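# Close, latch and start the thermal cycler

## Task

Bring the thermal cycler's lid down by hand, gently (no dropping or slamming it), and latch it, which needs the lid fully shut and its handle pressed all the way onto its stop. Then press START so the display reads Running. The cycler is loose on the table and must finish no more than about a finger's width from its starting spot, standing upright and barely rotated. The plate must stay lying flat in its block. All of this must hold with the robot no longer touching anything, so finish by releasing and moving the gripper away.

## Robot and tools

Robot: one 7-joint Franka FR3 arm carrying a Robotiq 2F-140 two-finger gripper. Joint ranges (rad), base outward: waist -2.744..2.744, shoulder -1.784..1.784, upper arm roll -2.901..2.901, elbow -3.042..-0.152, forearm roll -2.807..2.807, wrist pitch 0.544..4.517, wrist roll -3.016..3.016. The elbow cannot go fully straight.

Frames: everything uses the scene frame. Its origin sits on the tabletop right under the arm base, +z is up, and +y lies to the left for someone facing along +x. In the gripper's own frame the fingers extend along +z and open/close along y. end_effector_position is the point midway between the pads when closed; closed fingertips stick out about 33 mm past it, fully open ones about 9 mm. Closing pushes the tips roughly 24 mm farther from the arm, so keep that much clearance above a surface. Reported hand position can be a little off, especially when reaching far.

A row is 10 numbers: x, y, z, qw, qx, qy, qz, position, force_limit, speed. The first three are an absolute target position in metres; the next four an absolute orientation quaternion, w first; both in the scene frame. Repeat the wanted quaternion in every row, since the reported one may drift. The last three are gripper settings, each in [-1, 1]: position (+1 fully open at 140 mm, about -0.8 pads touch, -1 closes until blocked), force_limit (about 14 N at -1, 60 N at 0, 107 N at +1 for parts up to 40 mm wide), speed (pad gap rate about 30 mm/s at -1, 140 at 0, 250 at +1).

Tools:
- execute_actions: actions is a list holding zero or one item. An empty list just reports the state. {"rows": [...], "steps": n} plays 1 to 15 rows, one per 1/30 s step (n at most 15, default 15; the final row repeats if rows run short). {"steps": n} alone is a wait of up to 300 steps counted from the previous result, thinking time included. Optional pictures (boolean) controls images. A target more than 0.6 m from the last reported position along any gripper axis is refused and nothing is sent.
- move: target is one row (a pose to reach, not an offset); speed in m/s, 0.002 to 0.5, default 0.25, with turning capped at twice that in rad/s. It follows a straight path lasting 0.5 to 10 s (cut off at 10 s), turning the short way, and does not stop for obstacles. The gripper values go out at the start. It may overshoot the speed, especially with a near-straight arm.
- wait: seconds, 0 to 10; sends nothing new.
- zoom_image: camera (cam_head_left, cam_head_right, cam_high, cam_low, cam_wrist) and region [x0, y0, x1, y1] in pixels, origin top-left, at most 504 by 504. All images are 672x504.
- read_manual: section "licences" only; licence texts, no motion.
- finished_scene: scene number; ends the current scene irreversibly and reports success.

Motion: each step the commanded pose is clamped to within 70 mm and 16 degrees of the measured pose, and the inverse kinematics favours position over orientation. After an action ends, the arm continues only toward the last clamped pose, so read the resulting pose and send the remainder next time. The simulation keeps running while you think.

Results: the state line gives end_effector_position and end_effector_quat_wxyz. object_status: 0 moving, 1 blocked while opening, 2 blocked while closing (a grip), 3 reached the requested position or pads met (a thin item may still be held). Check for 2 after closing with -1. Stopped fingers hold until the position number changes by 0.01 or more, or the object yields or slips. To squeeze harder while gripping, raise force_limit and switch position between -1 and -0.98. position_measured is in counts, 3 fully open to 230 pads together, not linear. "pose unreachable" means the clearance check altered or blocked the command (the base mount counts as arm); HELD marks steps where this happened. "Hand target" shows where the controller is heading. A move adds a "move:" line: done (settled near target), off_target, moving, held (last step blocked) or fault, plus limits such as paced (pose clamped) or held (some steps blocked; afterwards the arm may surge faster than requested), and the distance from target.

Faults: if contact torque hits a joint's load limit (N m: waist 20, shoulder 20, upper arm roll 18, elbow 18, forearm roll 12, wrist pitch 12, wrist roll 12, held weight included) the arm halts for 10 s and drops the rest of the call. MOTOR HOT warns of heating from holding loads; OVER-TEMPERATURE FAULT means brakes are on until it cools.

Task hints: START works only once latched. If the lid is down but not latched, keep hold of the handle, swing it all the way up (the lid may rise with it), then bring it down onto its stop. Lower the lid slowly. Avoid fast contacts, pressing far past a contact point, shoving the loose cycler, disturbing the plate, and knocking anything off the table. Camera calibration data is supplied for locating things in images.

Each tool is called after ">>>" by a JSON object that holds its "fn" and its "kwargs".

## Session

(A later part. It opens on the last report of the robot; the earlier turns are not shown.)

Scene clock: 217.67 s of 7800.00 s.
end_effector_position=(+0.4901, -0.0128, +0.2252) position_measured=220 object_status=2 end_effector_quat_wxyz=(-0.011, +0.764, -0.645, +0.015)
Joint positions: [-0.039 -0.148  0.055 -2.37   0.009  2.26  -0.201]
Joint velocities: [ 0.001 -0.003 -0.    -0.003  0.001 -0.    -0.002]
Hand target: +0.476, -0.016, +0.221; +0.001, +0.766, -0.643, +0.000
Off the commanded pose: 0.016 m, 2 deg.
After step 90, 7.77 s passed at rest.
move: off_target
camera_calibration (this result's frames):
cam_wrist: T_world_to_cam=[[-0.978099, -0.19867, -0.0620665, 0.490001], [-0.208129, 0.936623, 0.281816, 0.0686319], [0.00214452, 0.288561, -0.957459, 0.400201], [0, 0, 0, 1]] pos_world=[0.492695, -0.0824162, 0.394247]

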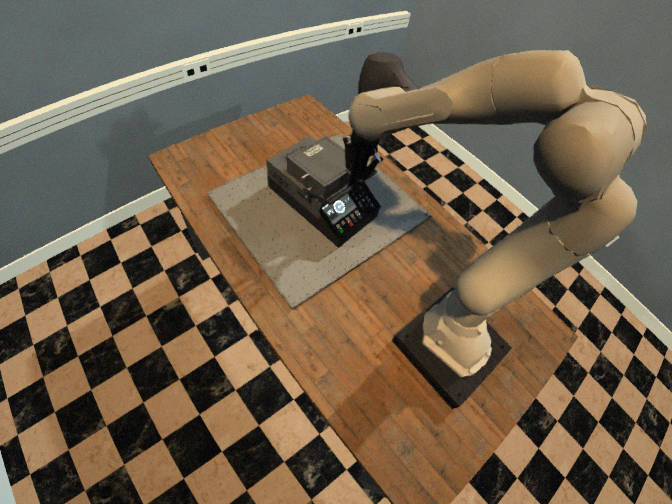

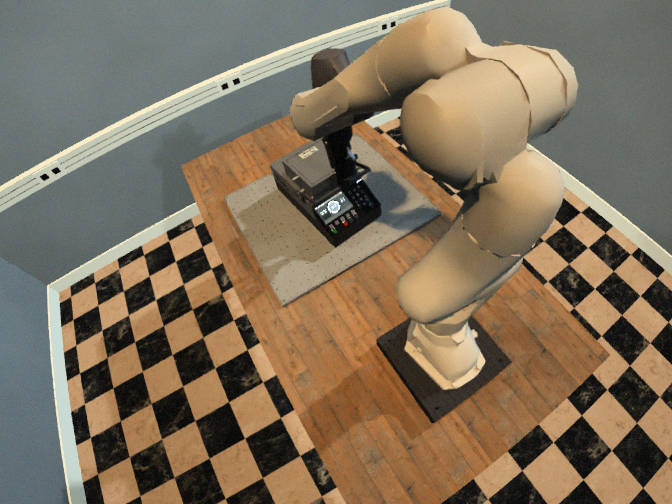

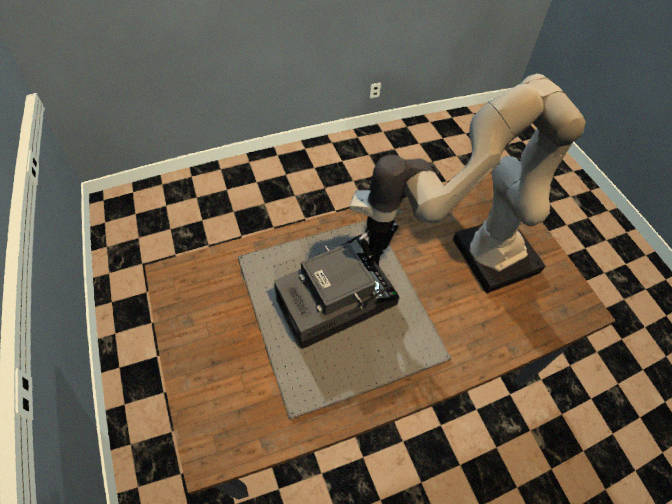

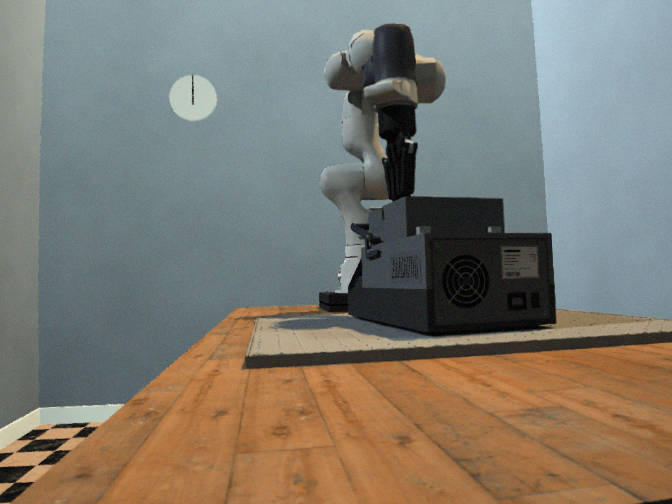

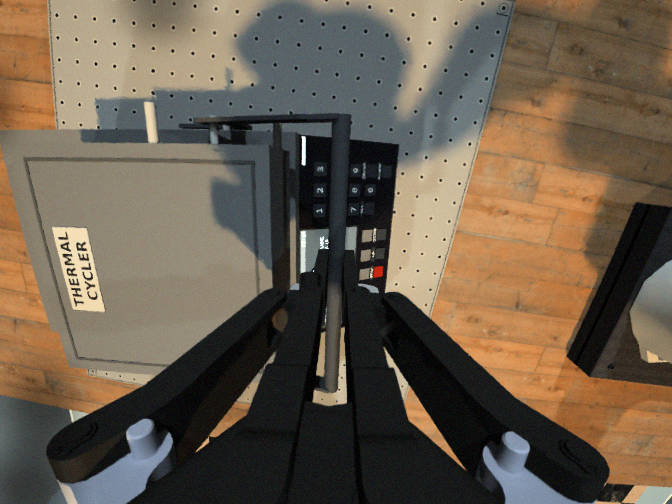

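About 1.3 cm more, no more −y.

>>> {"fn": "move", "kwargs": {"target": [0.463,-0.010,0.222,0,0.766,-0.643,0,-0.98,0.6,0], "speed": 0.03}}

>>> {"fn": "move", "kwargs": {"target": [0.478,-0.012,0.224,0,0.766,-0.643,0,-0.4,0,0], "speed": 0.03}}

>>> {"fn": "move", "kwargs": {"target": [0.478,-0.012,0.30,0,0.766,-0.643,0,-0.4,0,0], "speed": 0.08}}

>>> {"fn": "move", "kwargs": {"target": [0.44,0.04,0.30,0,0.766,-0.643,0,-1,0,0], "speed": 0.1}}

Scene clock: 225.63 s of 7800.00 s.
end_effector_position=(+0.4775, -0.0125, +0.2255) position_measured=220 object_status=2 end_effector_quat_wxyz=(-0.011, +0.764, -0.645, +0.015)
Joint positions: [-0.038 -0.186  0.055 -2.41   0.012  2.262 -0.202]
Joint velocities: [-0.001 -0.002  0.002 -0.002 -0.    -0.003 -0.   ]
Hand target: +0.463, -0.011, +0.221; -0.000, +0.766, -0.643, +0.000
Off the commanded pose: 0.015 m, 2 deg.
After step 90, 3.80 s passed at rest.
move: off_target
camera_calibration (this result's frames):
cam_wrist: T_world_to_cam=[[-0.978231, -0.198011, -0.0620982, 0.4778], [-0.207507, 0.936808, 0.281659, 0.0653451], [0.00240237, 0.288413, -0.957503, 0.400344], [0, 0, 0, 1]] pos_world=[0.479996, -0.0820705, 0.394596]

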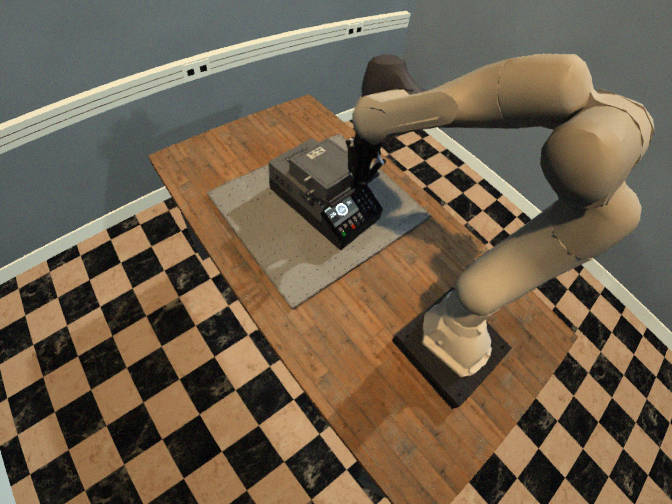

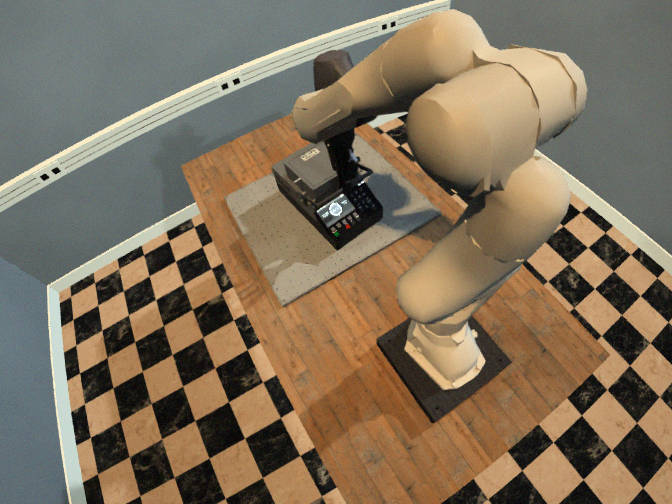

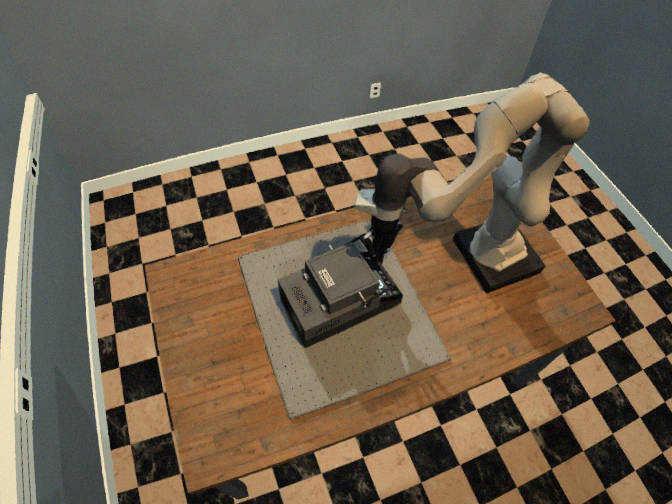

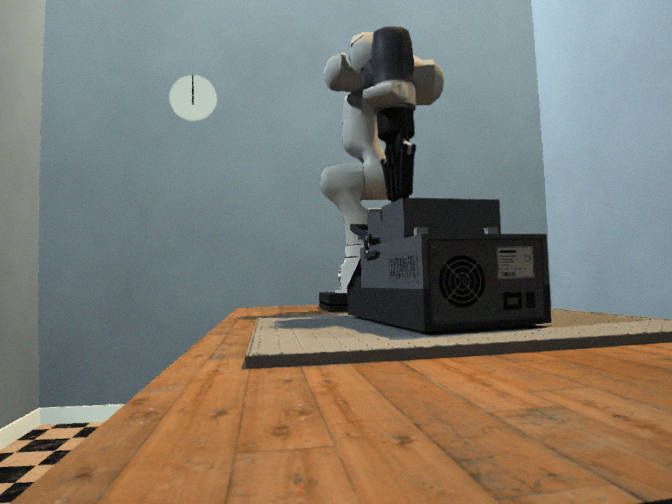

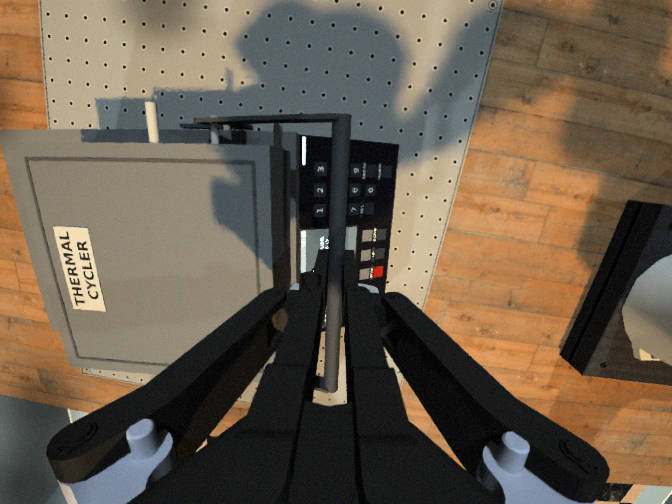

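Scene clock: 226.50 s of 7800.00 s.
end_effector_position=(+0.4792, -0.0120, +0.2242) position_measured=179 object_status=3 end_effector_quat_wxyz=(-0.002, +0.764, -0.645, +0.002)
Joint positions: [-0.038 -0.153  0.055 -2.37   0.012  2.223 -0.202]
Joint velocities: [ 0.001  0.003  0.001  0.004 -0.001 -0.019 -0.002]
Hand target: +0.478, -0.012, +0.224; -0.000, +0.766, -0.643, -0.000
Off the commanded pose: 0.001 m, 0 deg.
move: done
camera_calibration (this result's frames):
cam_wrist: T_world_to_cam=[[-0.979602, -0.198507, -0.0312367, 0.473177], [-0.198916, 0.935838, 0.29093, 0.0594123], [-0.0285191, 0.291209, -0.956234, 0.413455], [0, 0, 0, 1]] pos_world=[0.487134, -0.0820733, 0.392856]

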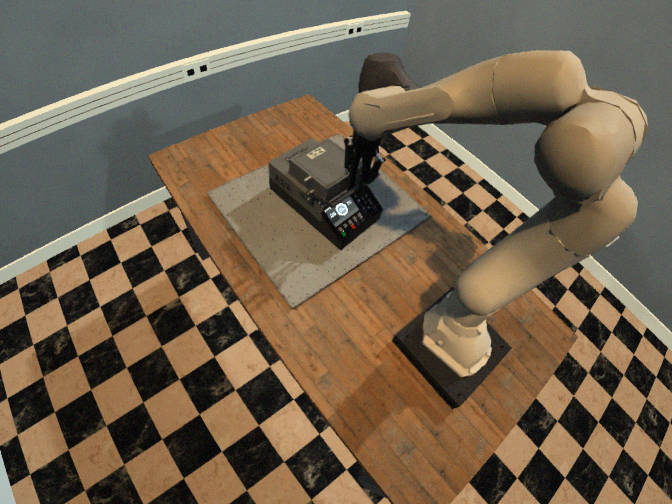

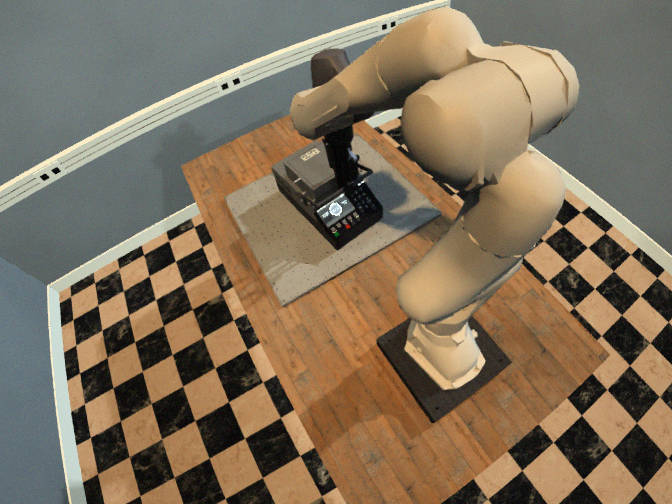

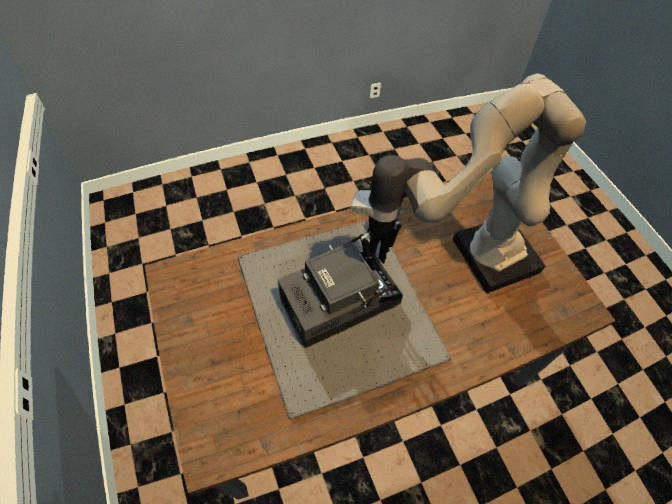

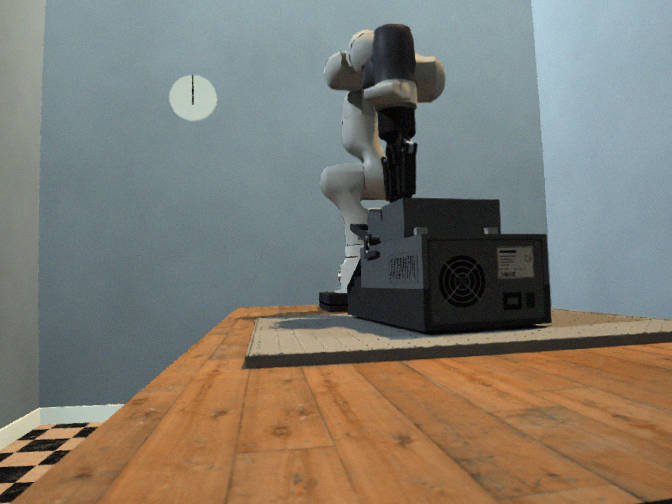

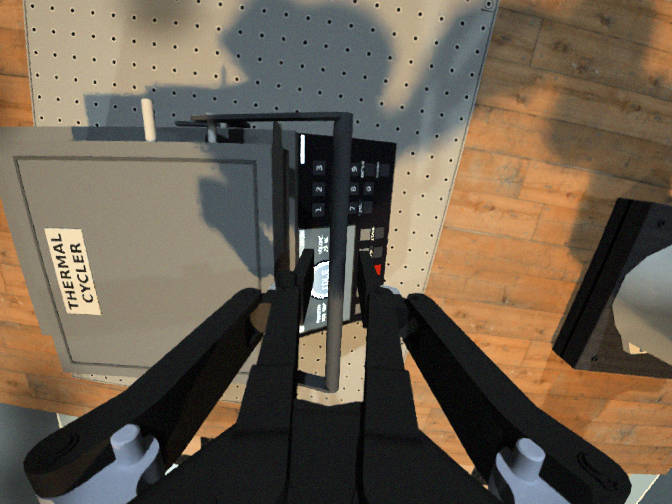

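Scene clock: 228.00 s of 7800.00 s.
end_effector_position=(+0.4765, -0.0115, +0.2997) position_measured=179 object_status=3 end_effector_quat_wxyz=(+0.000, +0.764, -0.645, +0.002)
Joint positions: [-0.038 -0.238  0.055 -2.254  0.012  2.019 -0.202]
Joint velocities: [-0.001  0.    -0.001 -0.001 -0.    -0.011  0.   ]
Hand target: +0.476, -0.013, +0.300; +0.001, +0.765, -0.644, +0.001
Off the commanded pose: 0.002 m, 0 deg.
move: done
camera_calibration (this result's frames):
cam_wrist: T_world_to_cam=[[-0.979492, -0.199623, -0.0273169, 0.471762], [-0.198923, 0.936572, 0.288553, 0.0371599], [-0.0320176, 0.288069, -0.957074, 0.487331], [0, 0, 0, 1]] pos_world=[0.485083, -0.0810135, 0.468577]

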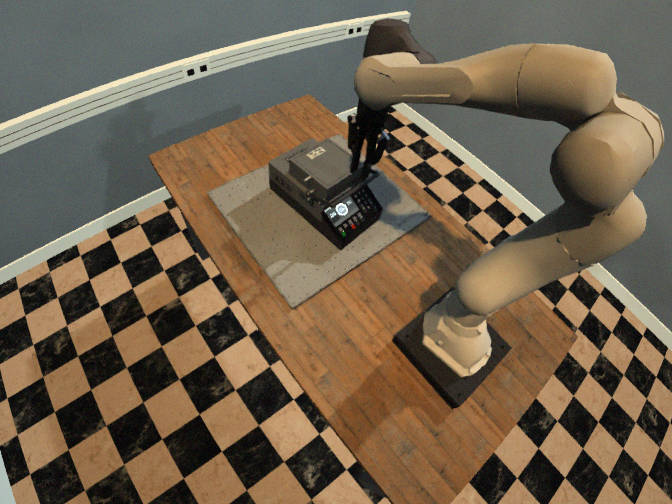

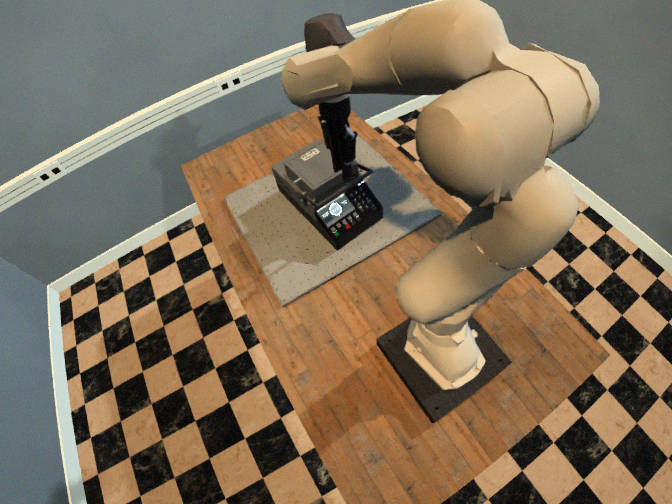

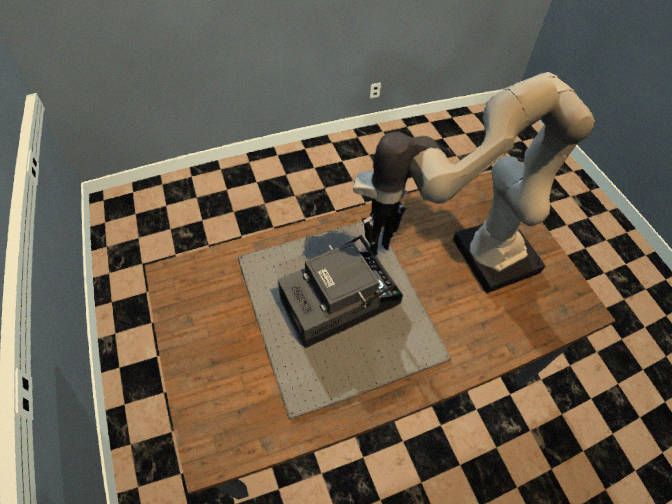

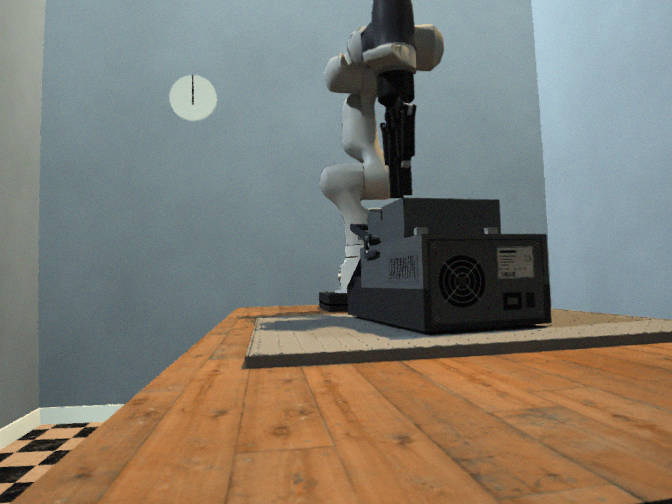

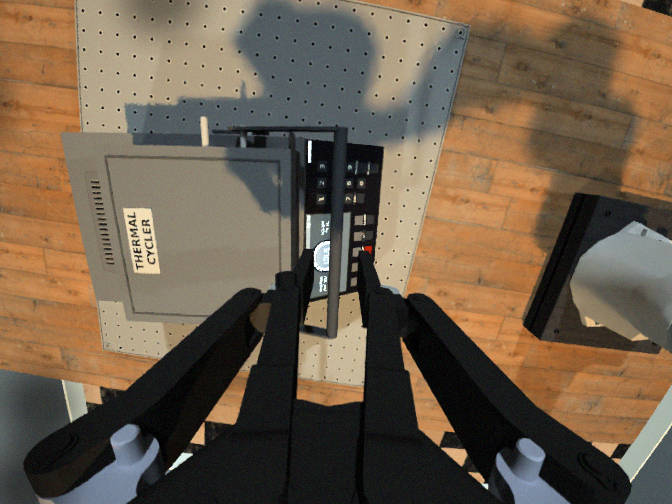

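Scene clock: 229.03 s of 7800.00 s.
end_effector_position=(+0.4408, +0.0384, +0.2999) position_measured=233 object_status=3 end_effector_quat_wxyz=(-0.001, +0.771, -0.637, +0.002)
Joint positions: [-0.    -0.348  0.121 -2.359  0.044  2.018 -0.14 ]
Joint velocities: [-0.     0.001  0.002 -0.002  0.005 -0.001  0.031]
Hand target: +0.439, +0.040, +0.299; -0.001, +0.766, -0.643, +0.000
Off the commanded pose: 0.002 m, 1 deg.
move: done
camera_calibration (this result's frames):
cam_wrist: T_world_to_cam=[[-0.974915, -0.220533, -0.0301037, 0.446369], [-0.219676, 0.931596, 0.289604, -0.00775424], [-0.0358227, 0.288952, -0.956673, 0.473474], [0, 0, 0, 1]] pos_world=[0.450429, -0.0311484, 0.468642]

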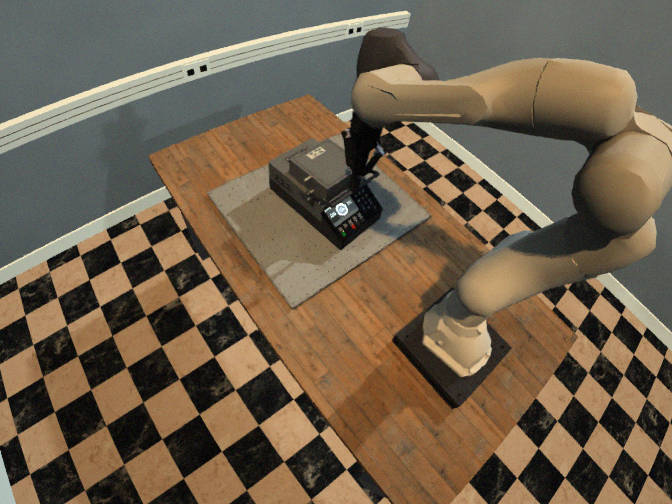

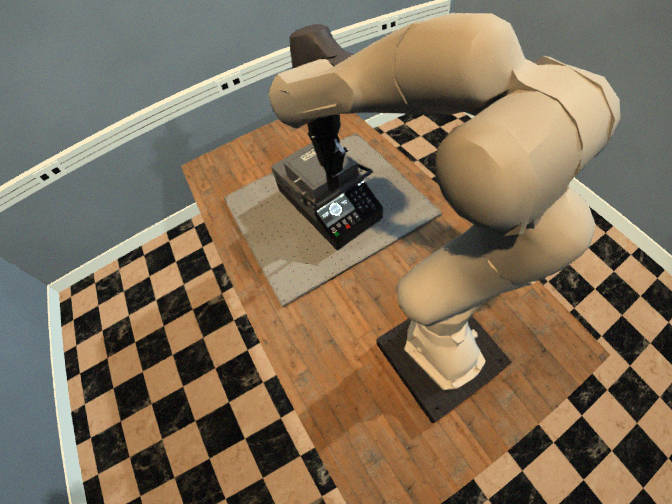

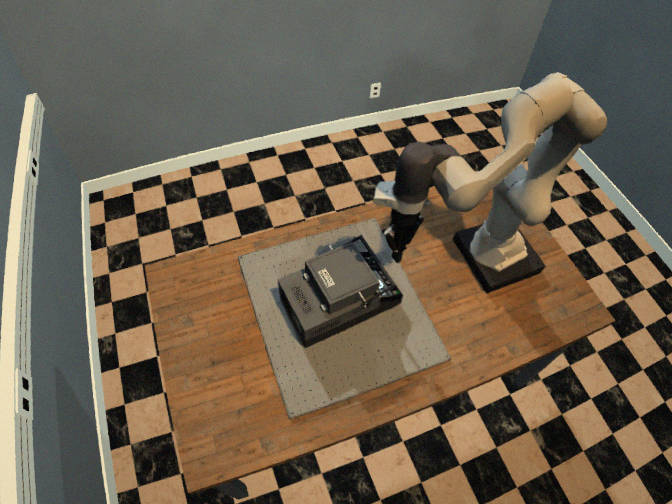

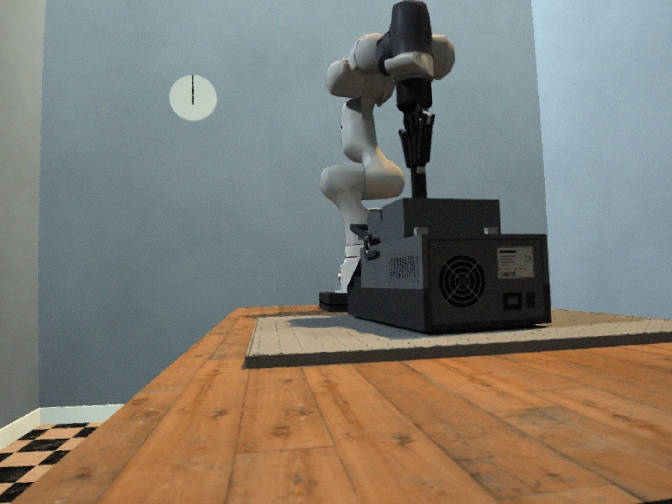

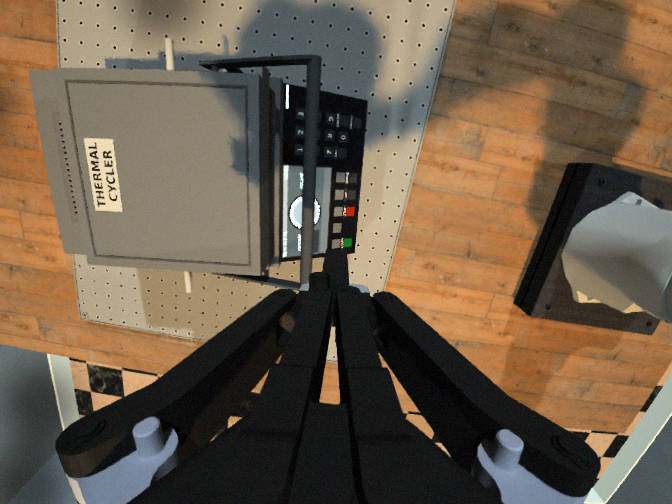

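>>> {"fn": "move", "kwargs": {"target": [0.42,0.066,0.19,0,0.766,-0.643,0,-1,0,0], "speed": 0.1}}

>>> {"fn": "zoom_image", "kwargs": {"camera": "cam_head_left", "region": [280, 150, 400, 255]}}

>>> {"fn": "zoom_image", "kwargs": {"camera": "cam_high", "region": [330, 220, 450, 325]}}

Scene clock: 244.60 s of 7800.00 s.
end_effector_position=(+0.4224, +0.0657, +0.1899) position_measured=233 object_status=3 end_effector_quat_wxyz=(-0.001, +0.770, -0.638, -0.002)
Joint positions: [ 0.02  -0.252  0.176 -2.567  0.065  2.317 -0.084]
Joint velocities: [-0.    -0.    -0.001  0.     0.001  0.012  0.009]
Hand target: +0.423, +0.067, +0.189; -0.002, +0.767, -0.641, -0.002
Off the commanded pose: 0.002 m, 1 deg.
After step 90, 10.83 s passed at rest.
move: done
camera_calibration (this result's frames):
cam_wrist: T_world_to_cam=[[-0.975954, -0.216539, -0.0249846, 0.43036], [-0.214141, 0.931062, 0.295409, -0.00872687], [-0.0407054, 0.293656, -0.955044, 0.361237], [0, 0, 0, 1]] pos_world=[0.432847, -0.00476437, 0.358328]

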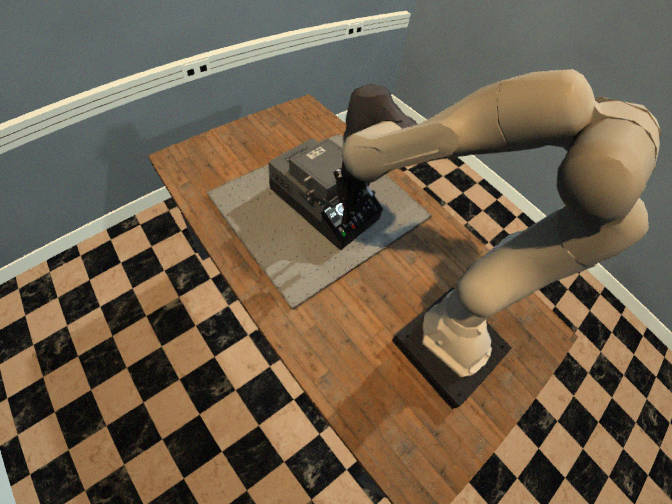

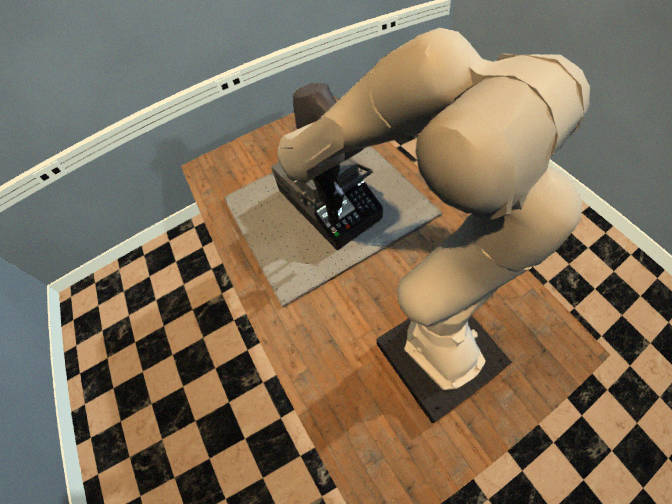

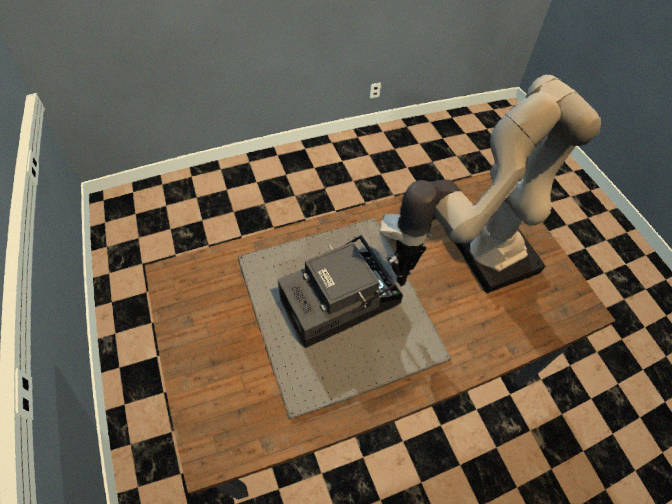

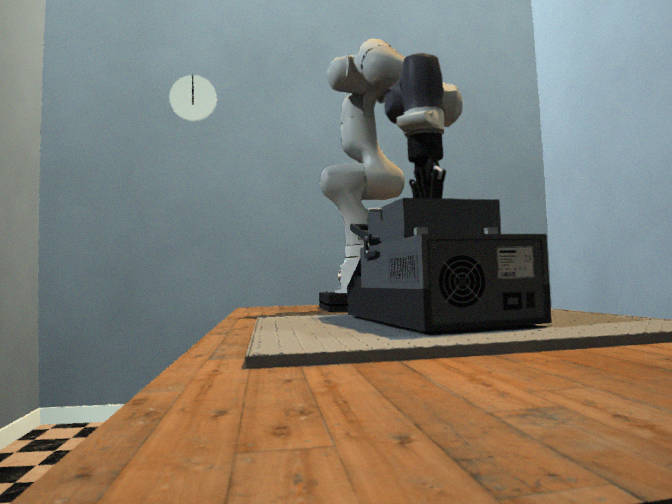

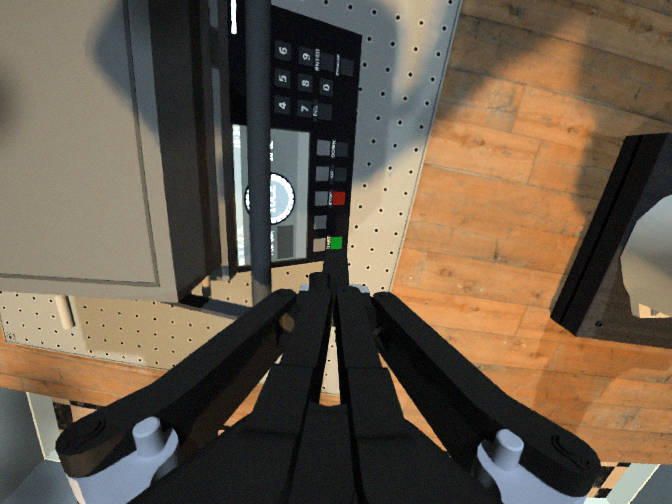

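Region (280, 150, 400, 255) of cam_head_left's 672x504 image, scaled by 4.200, with more detail than that image has; it fills the top 441 rows of this view, and the rest is white.

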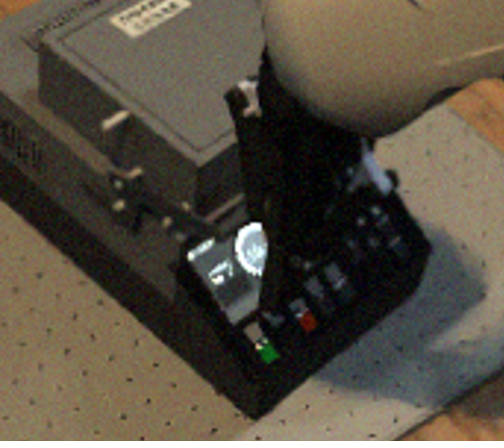

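Region (330, 220, 450, 325) of cam_high's 672x504 image, scaled by 4.200, with more detail than that image has; it fills the top 441 rows of this view, and the rest is white.

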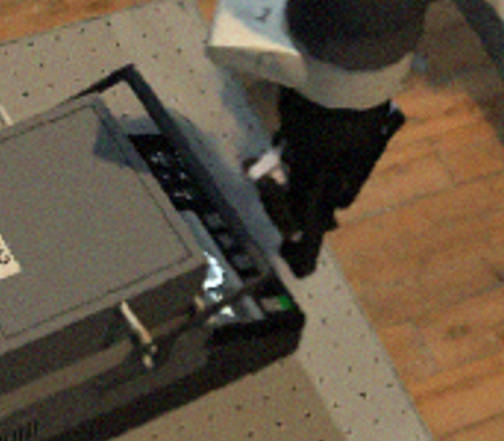

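>>> {"fn": "move", "kwargs": {"target": [0.422,0.073,0.135,0,0.766,-0.643,0,-1,0,0], "speed": 0.03}}

>>> {"fn": "move", "kwargs": {"target": [0.40,0.073,0.30,0,0.766,-0.643,0,-1,0,0], "speed": 0.15}}

>>> {"fn": "zoom_image", "kwargs": {"camera": "cam_head_left", "region": [280, 150, 400, 255]}}

Scene clock: 257.20 s of 7800.00 s.
end_effector_position=(+0.4207, +0.0734, +0.1345) position_measured=233 object_status=3 end_effector_quat_wxyz=(+0.001, +0.768, -0.641, -0.005)
Joint positions: [ 0.02  -0.131  0.196 -2.611  0.053  2.474 -0.05 ]
Joint velocities: [ 0.001  0.001  0.001 -0.003 -0.002  0.007  0.011]
Hand target: +0.423, +0.074, +0.135; -0.001, +0.766, -0.642, -0.001
Off the commanded pose: 0.001 m, 1 deg.
After step 90, 7.47 s passed at rest.
move: done
camera_calibration (this result's frames):
cam_wrist: T_world_to_cam=[[-0.977577, -0.209796, -0.0181427, 0.428258], [-0.205558, 0.932022, 0.298463, -0.00400474], [-0.0457069, 0.2955, -0.954249, 0.307762], [0, 0, 0, 1]] pos_world=[0.431899, 0.00263516, 0.302647]

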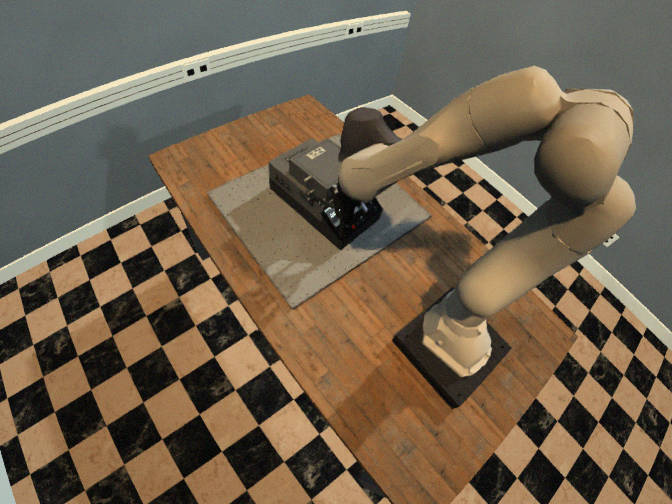

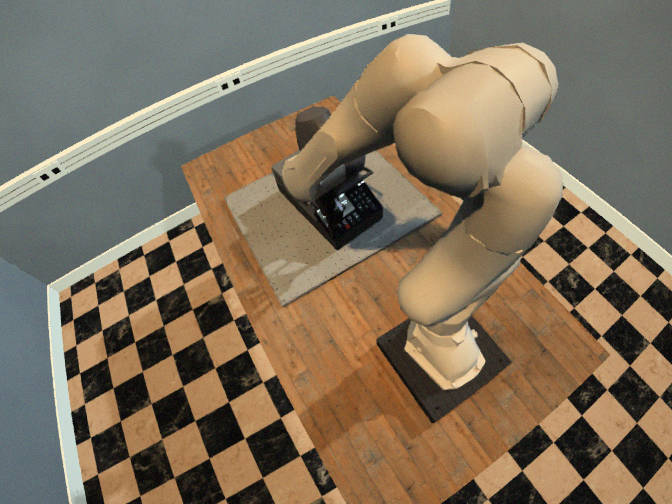

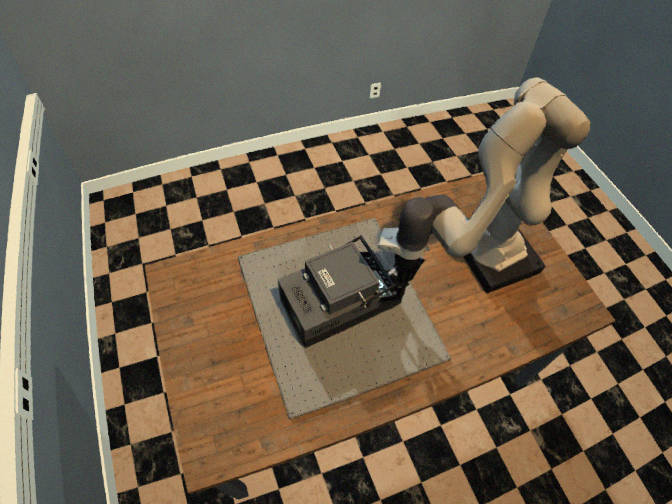

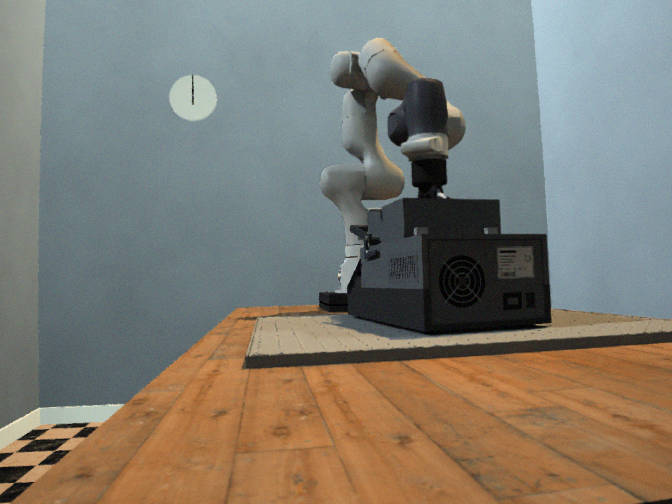

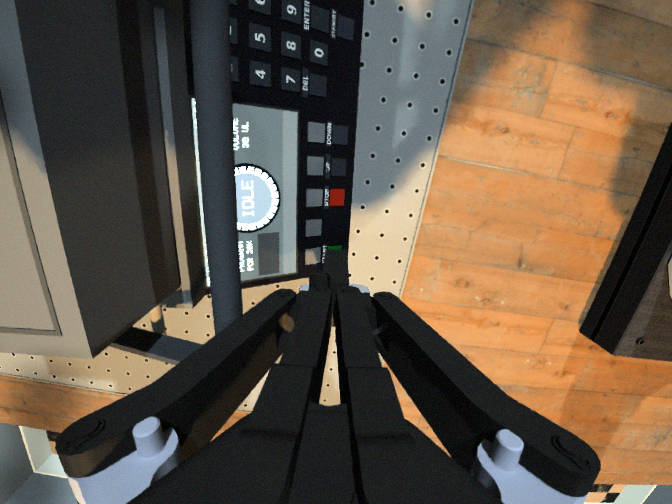

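Scene clock: 259.00 s of 7800.00 s.
end_effector_position=(+0.3962, +0.0695, +0.3001) position_measured=233 object_status=3 end_effector_quat_wxyz=(+0.003, +0.763, -0.646, +0.005)
Joint positions: [ 0.033 -0.478  0.172 -2.466  0.075  1.994 -0.053]
Joint velocities: [ 0.    -0.     0.    -0.002  0.001 -0.01   0.   ]
Hand target: +0.395, +0.070, +0.301; +0.003, +0.764, -0.645, +0.003
Off the commanded pose: 0.005 m, 1 deg.
move: off_target
camera_calibration (this result's frames):
cam_wrist: T_world_to_cam=[[-0.980337, -0.195574, -0.0262837, 0.409006], [-0.195001, 0.939711, 0.280923, -0.0543297], [-0.0302421, 0.280524, -0.95937, 0.462269], [0, 0, 0, 1]] pos_world=[0.40435, 0.00136764, 0.4695]

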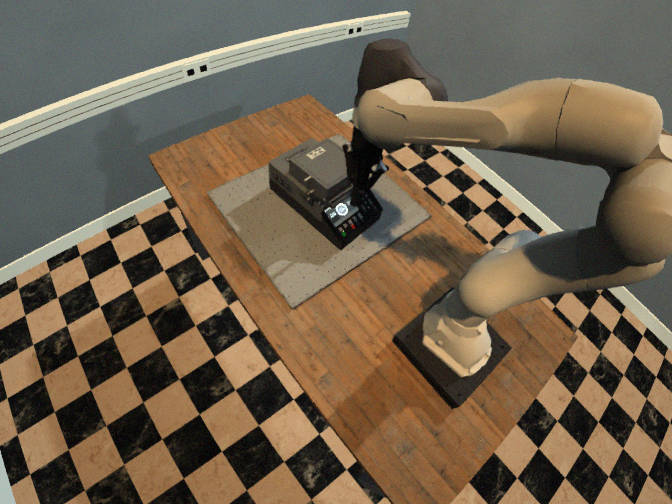

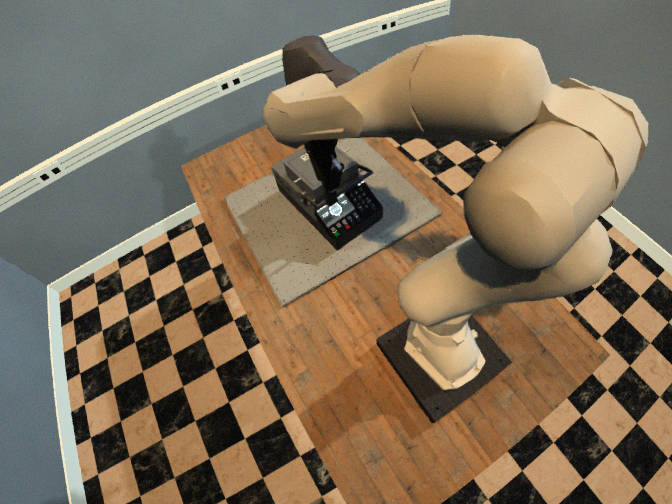

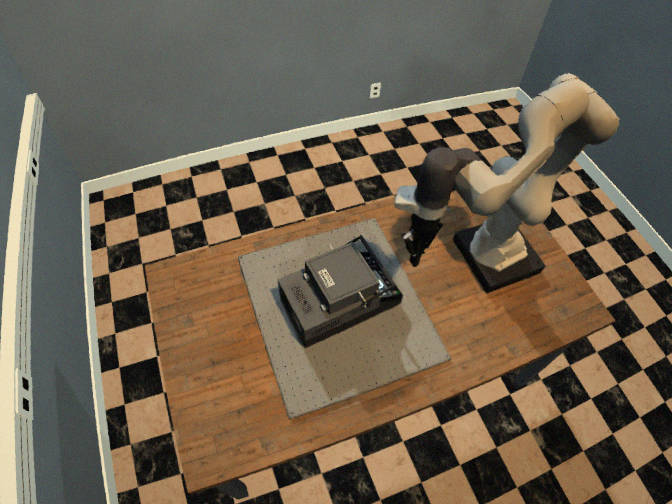

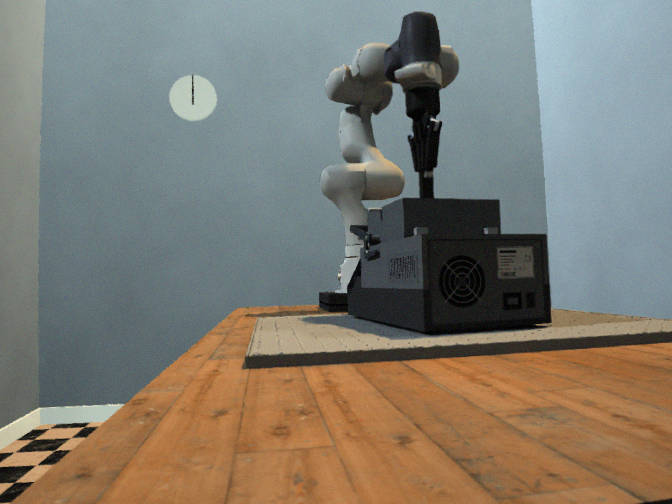

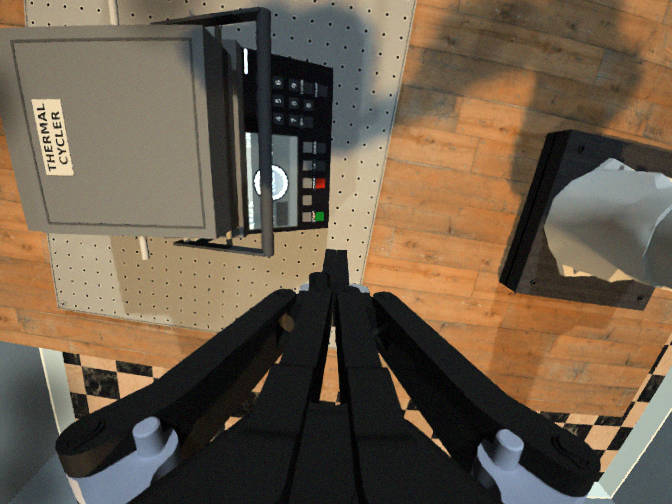

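Region (280, 150, 400, 255) of cam_head_left's 672x504 image, scaled by 4.200, with more detail than that image has; it fills the top 441 rows of this view, and the rest is white.

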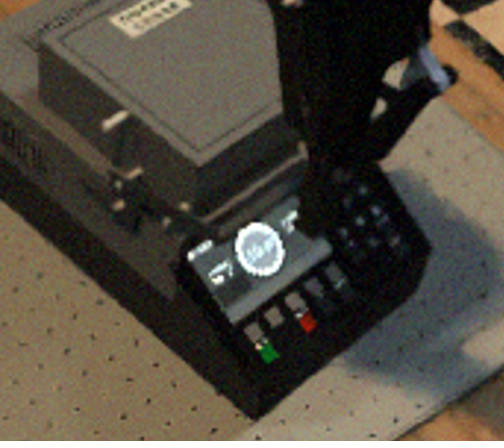

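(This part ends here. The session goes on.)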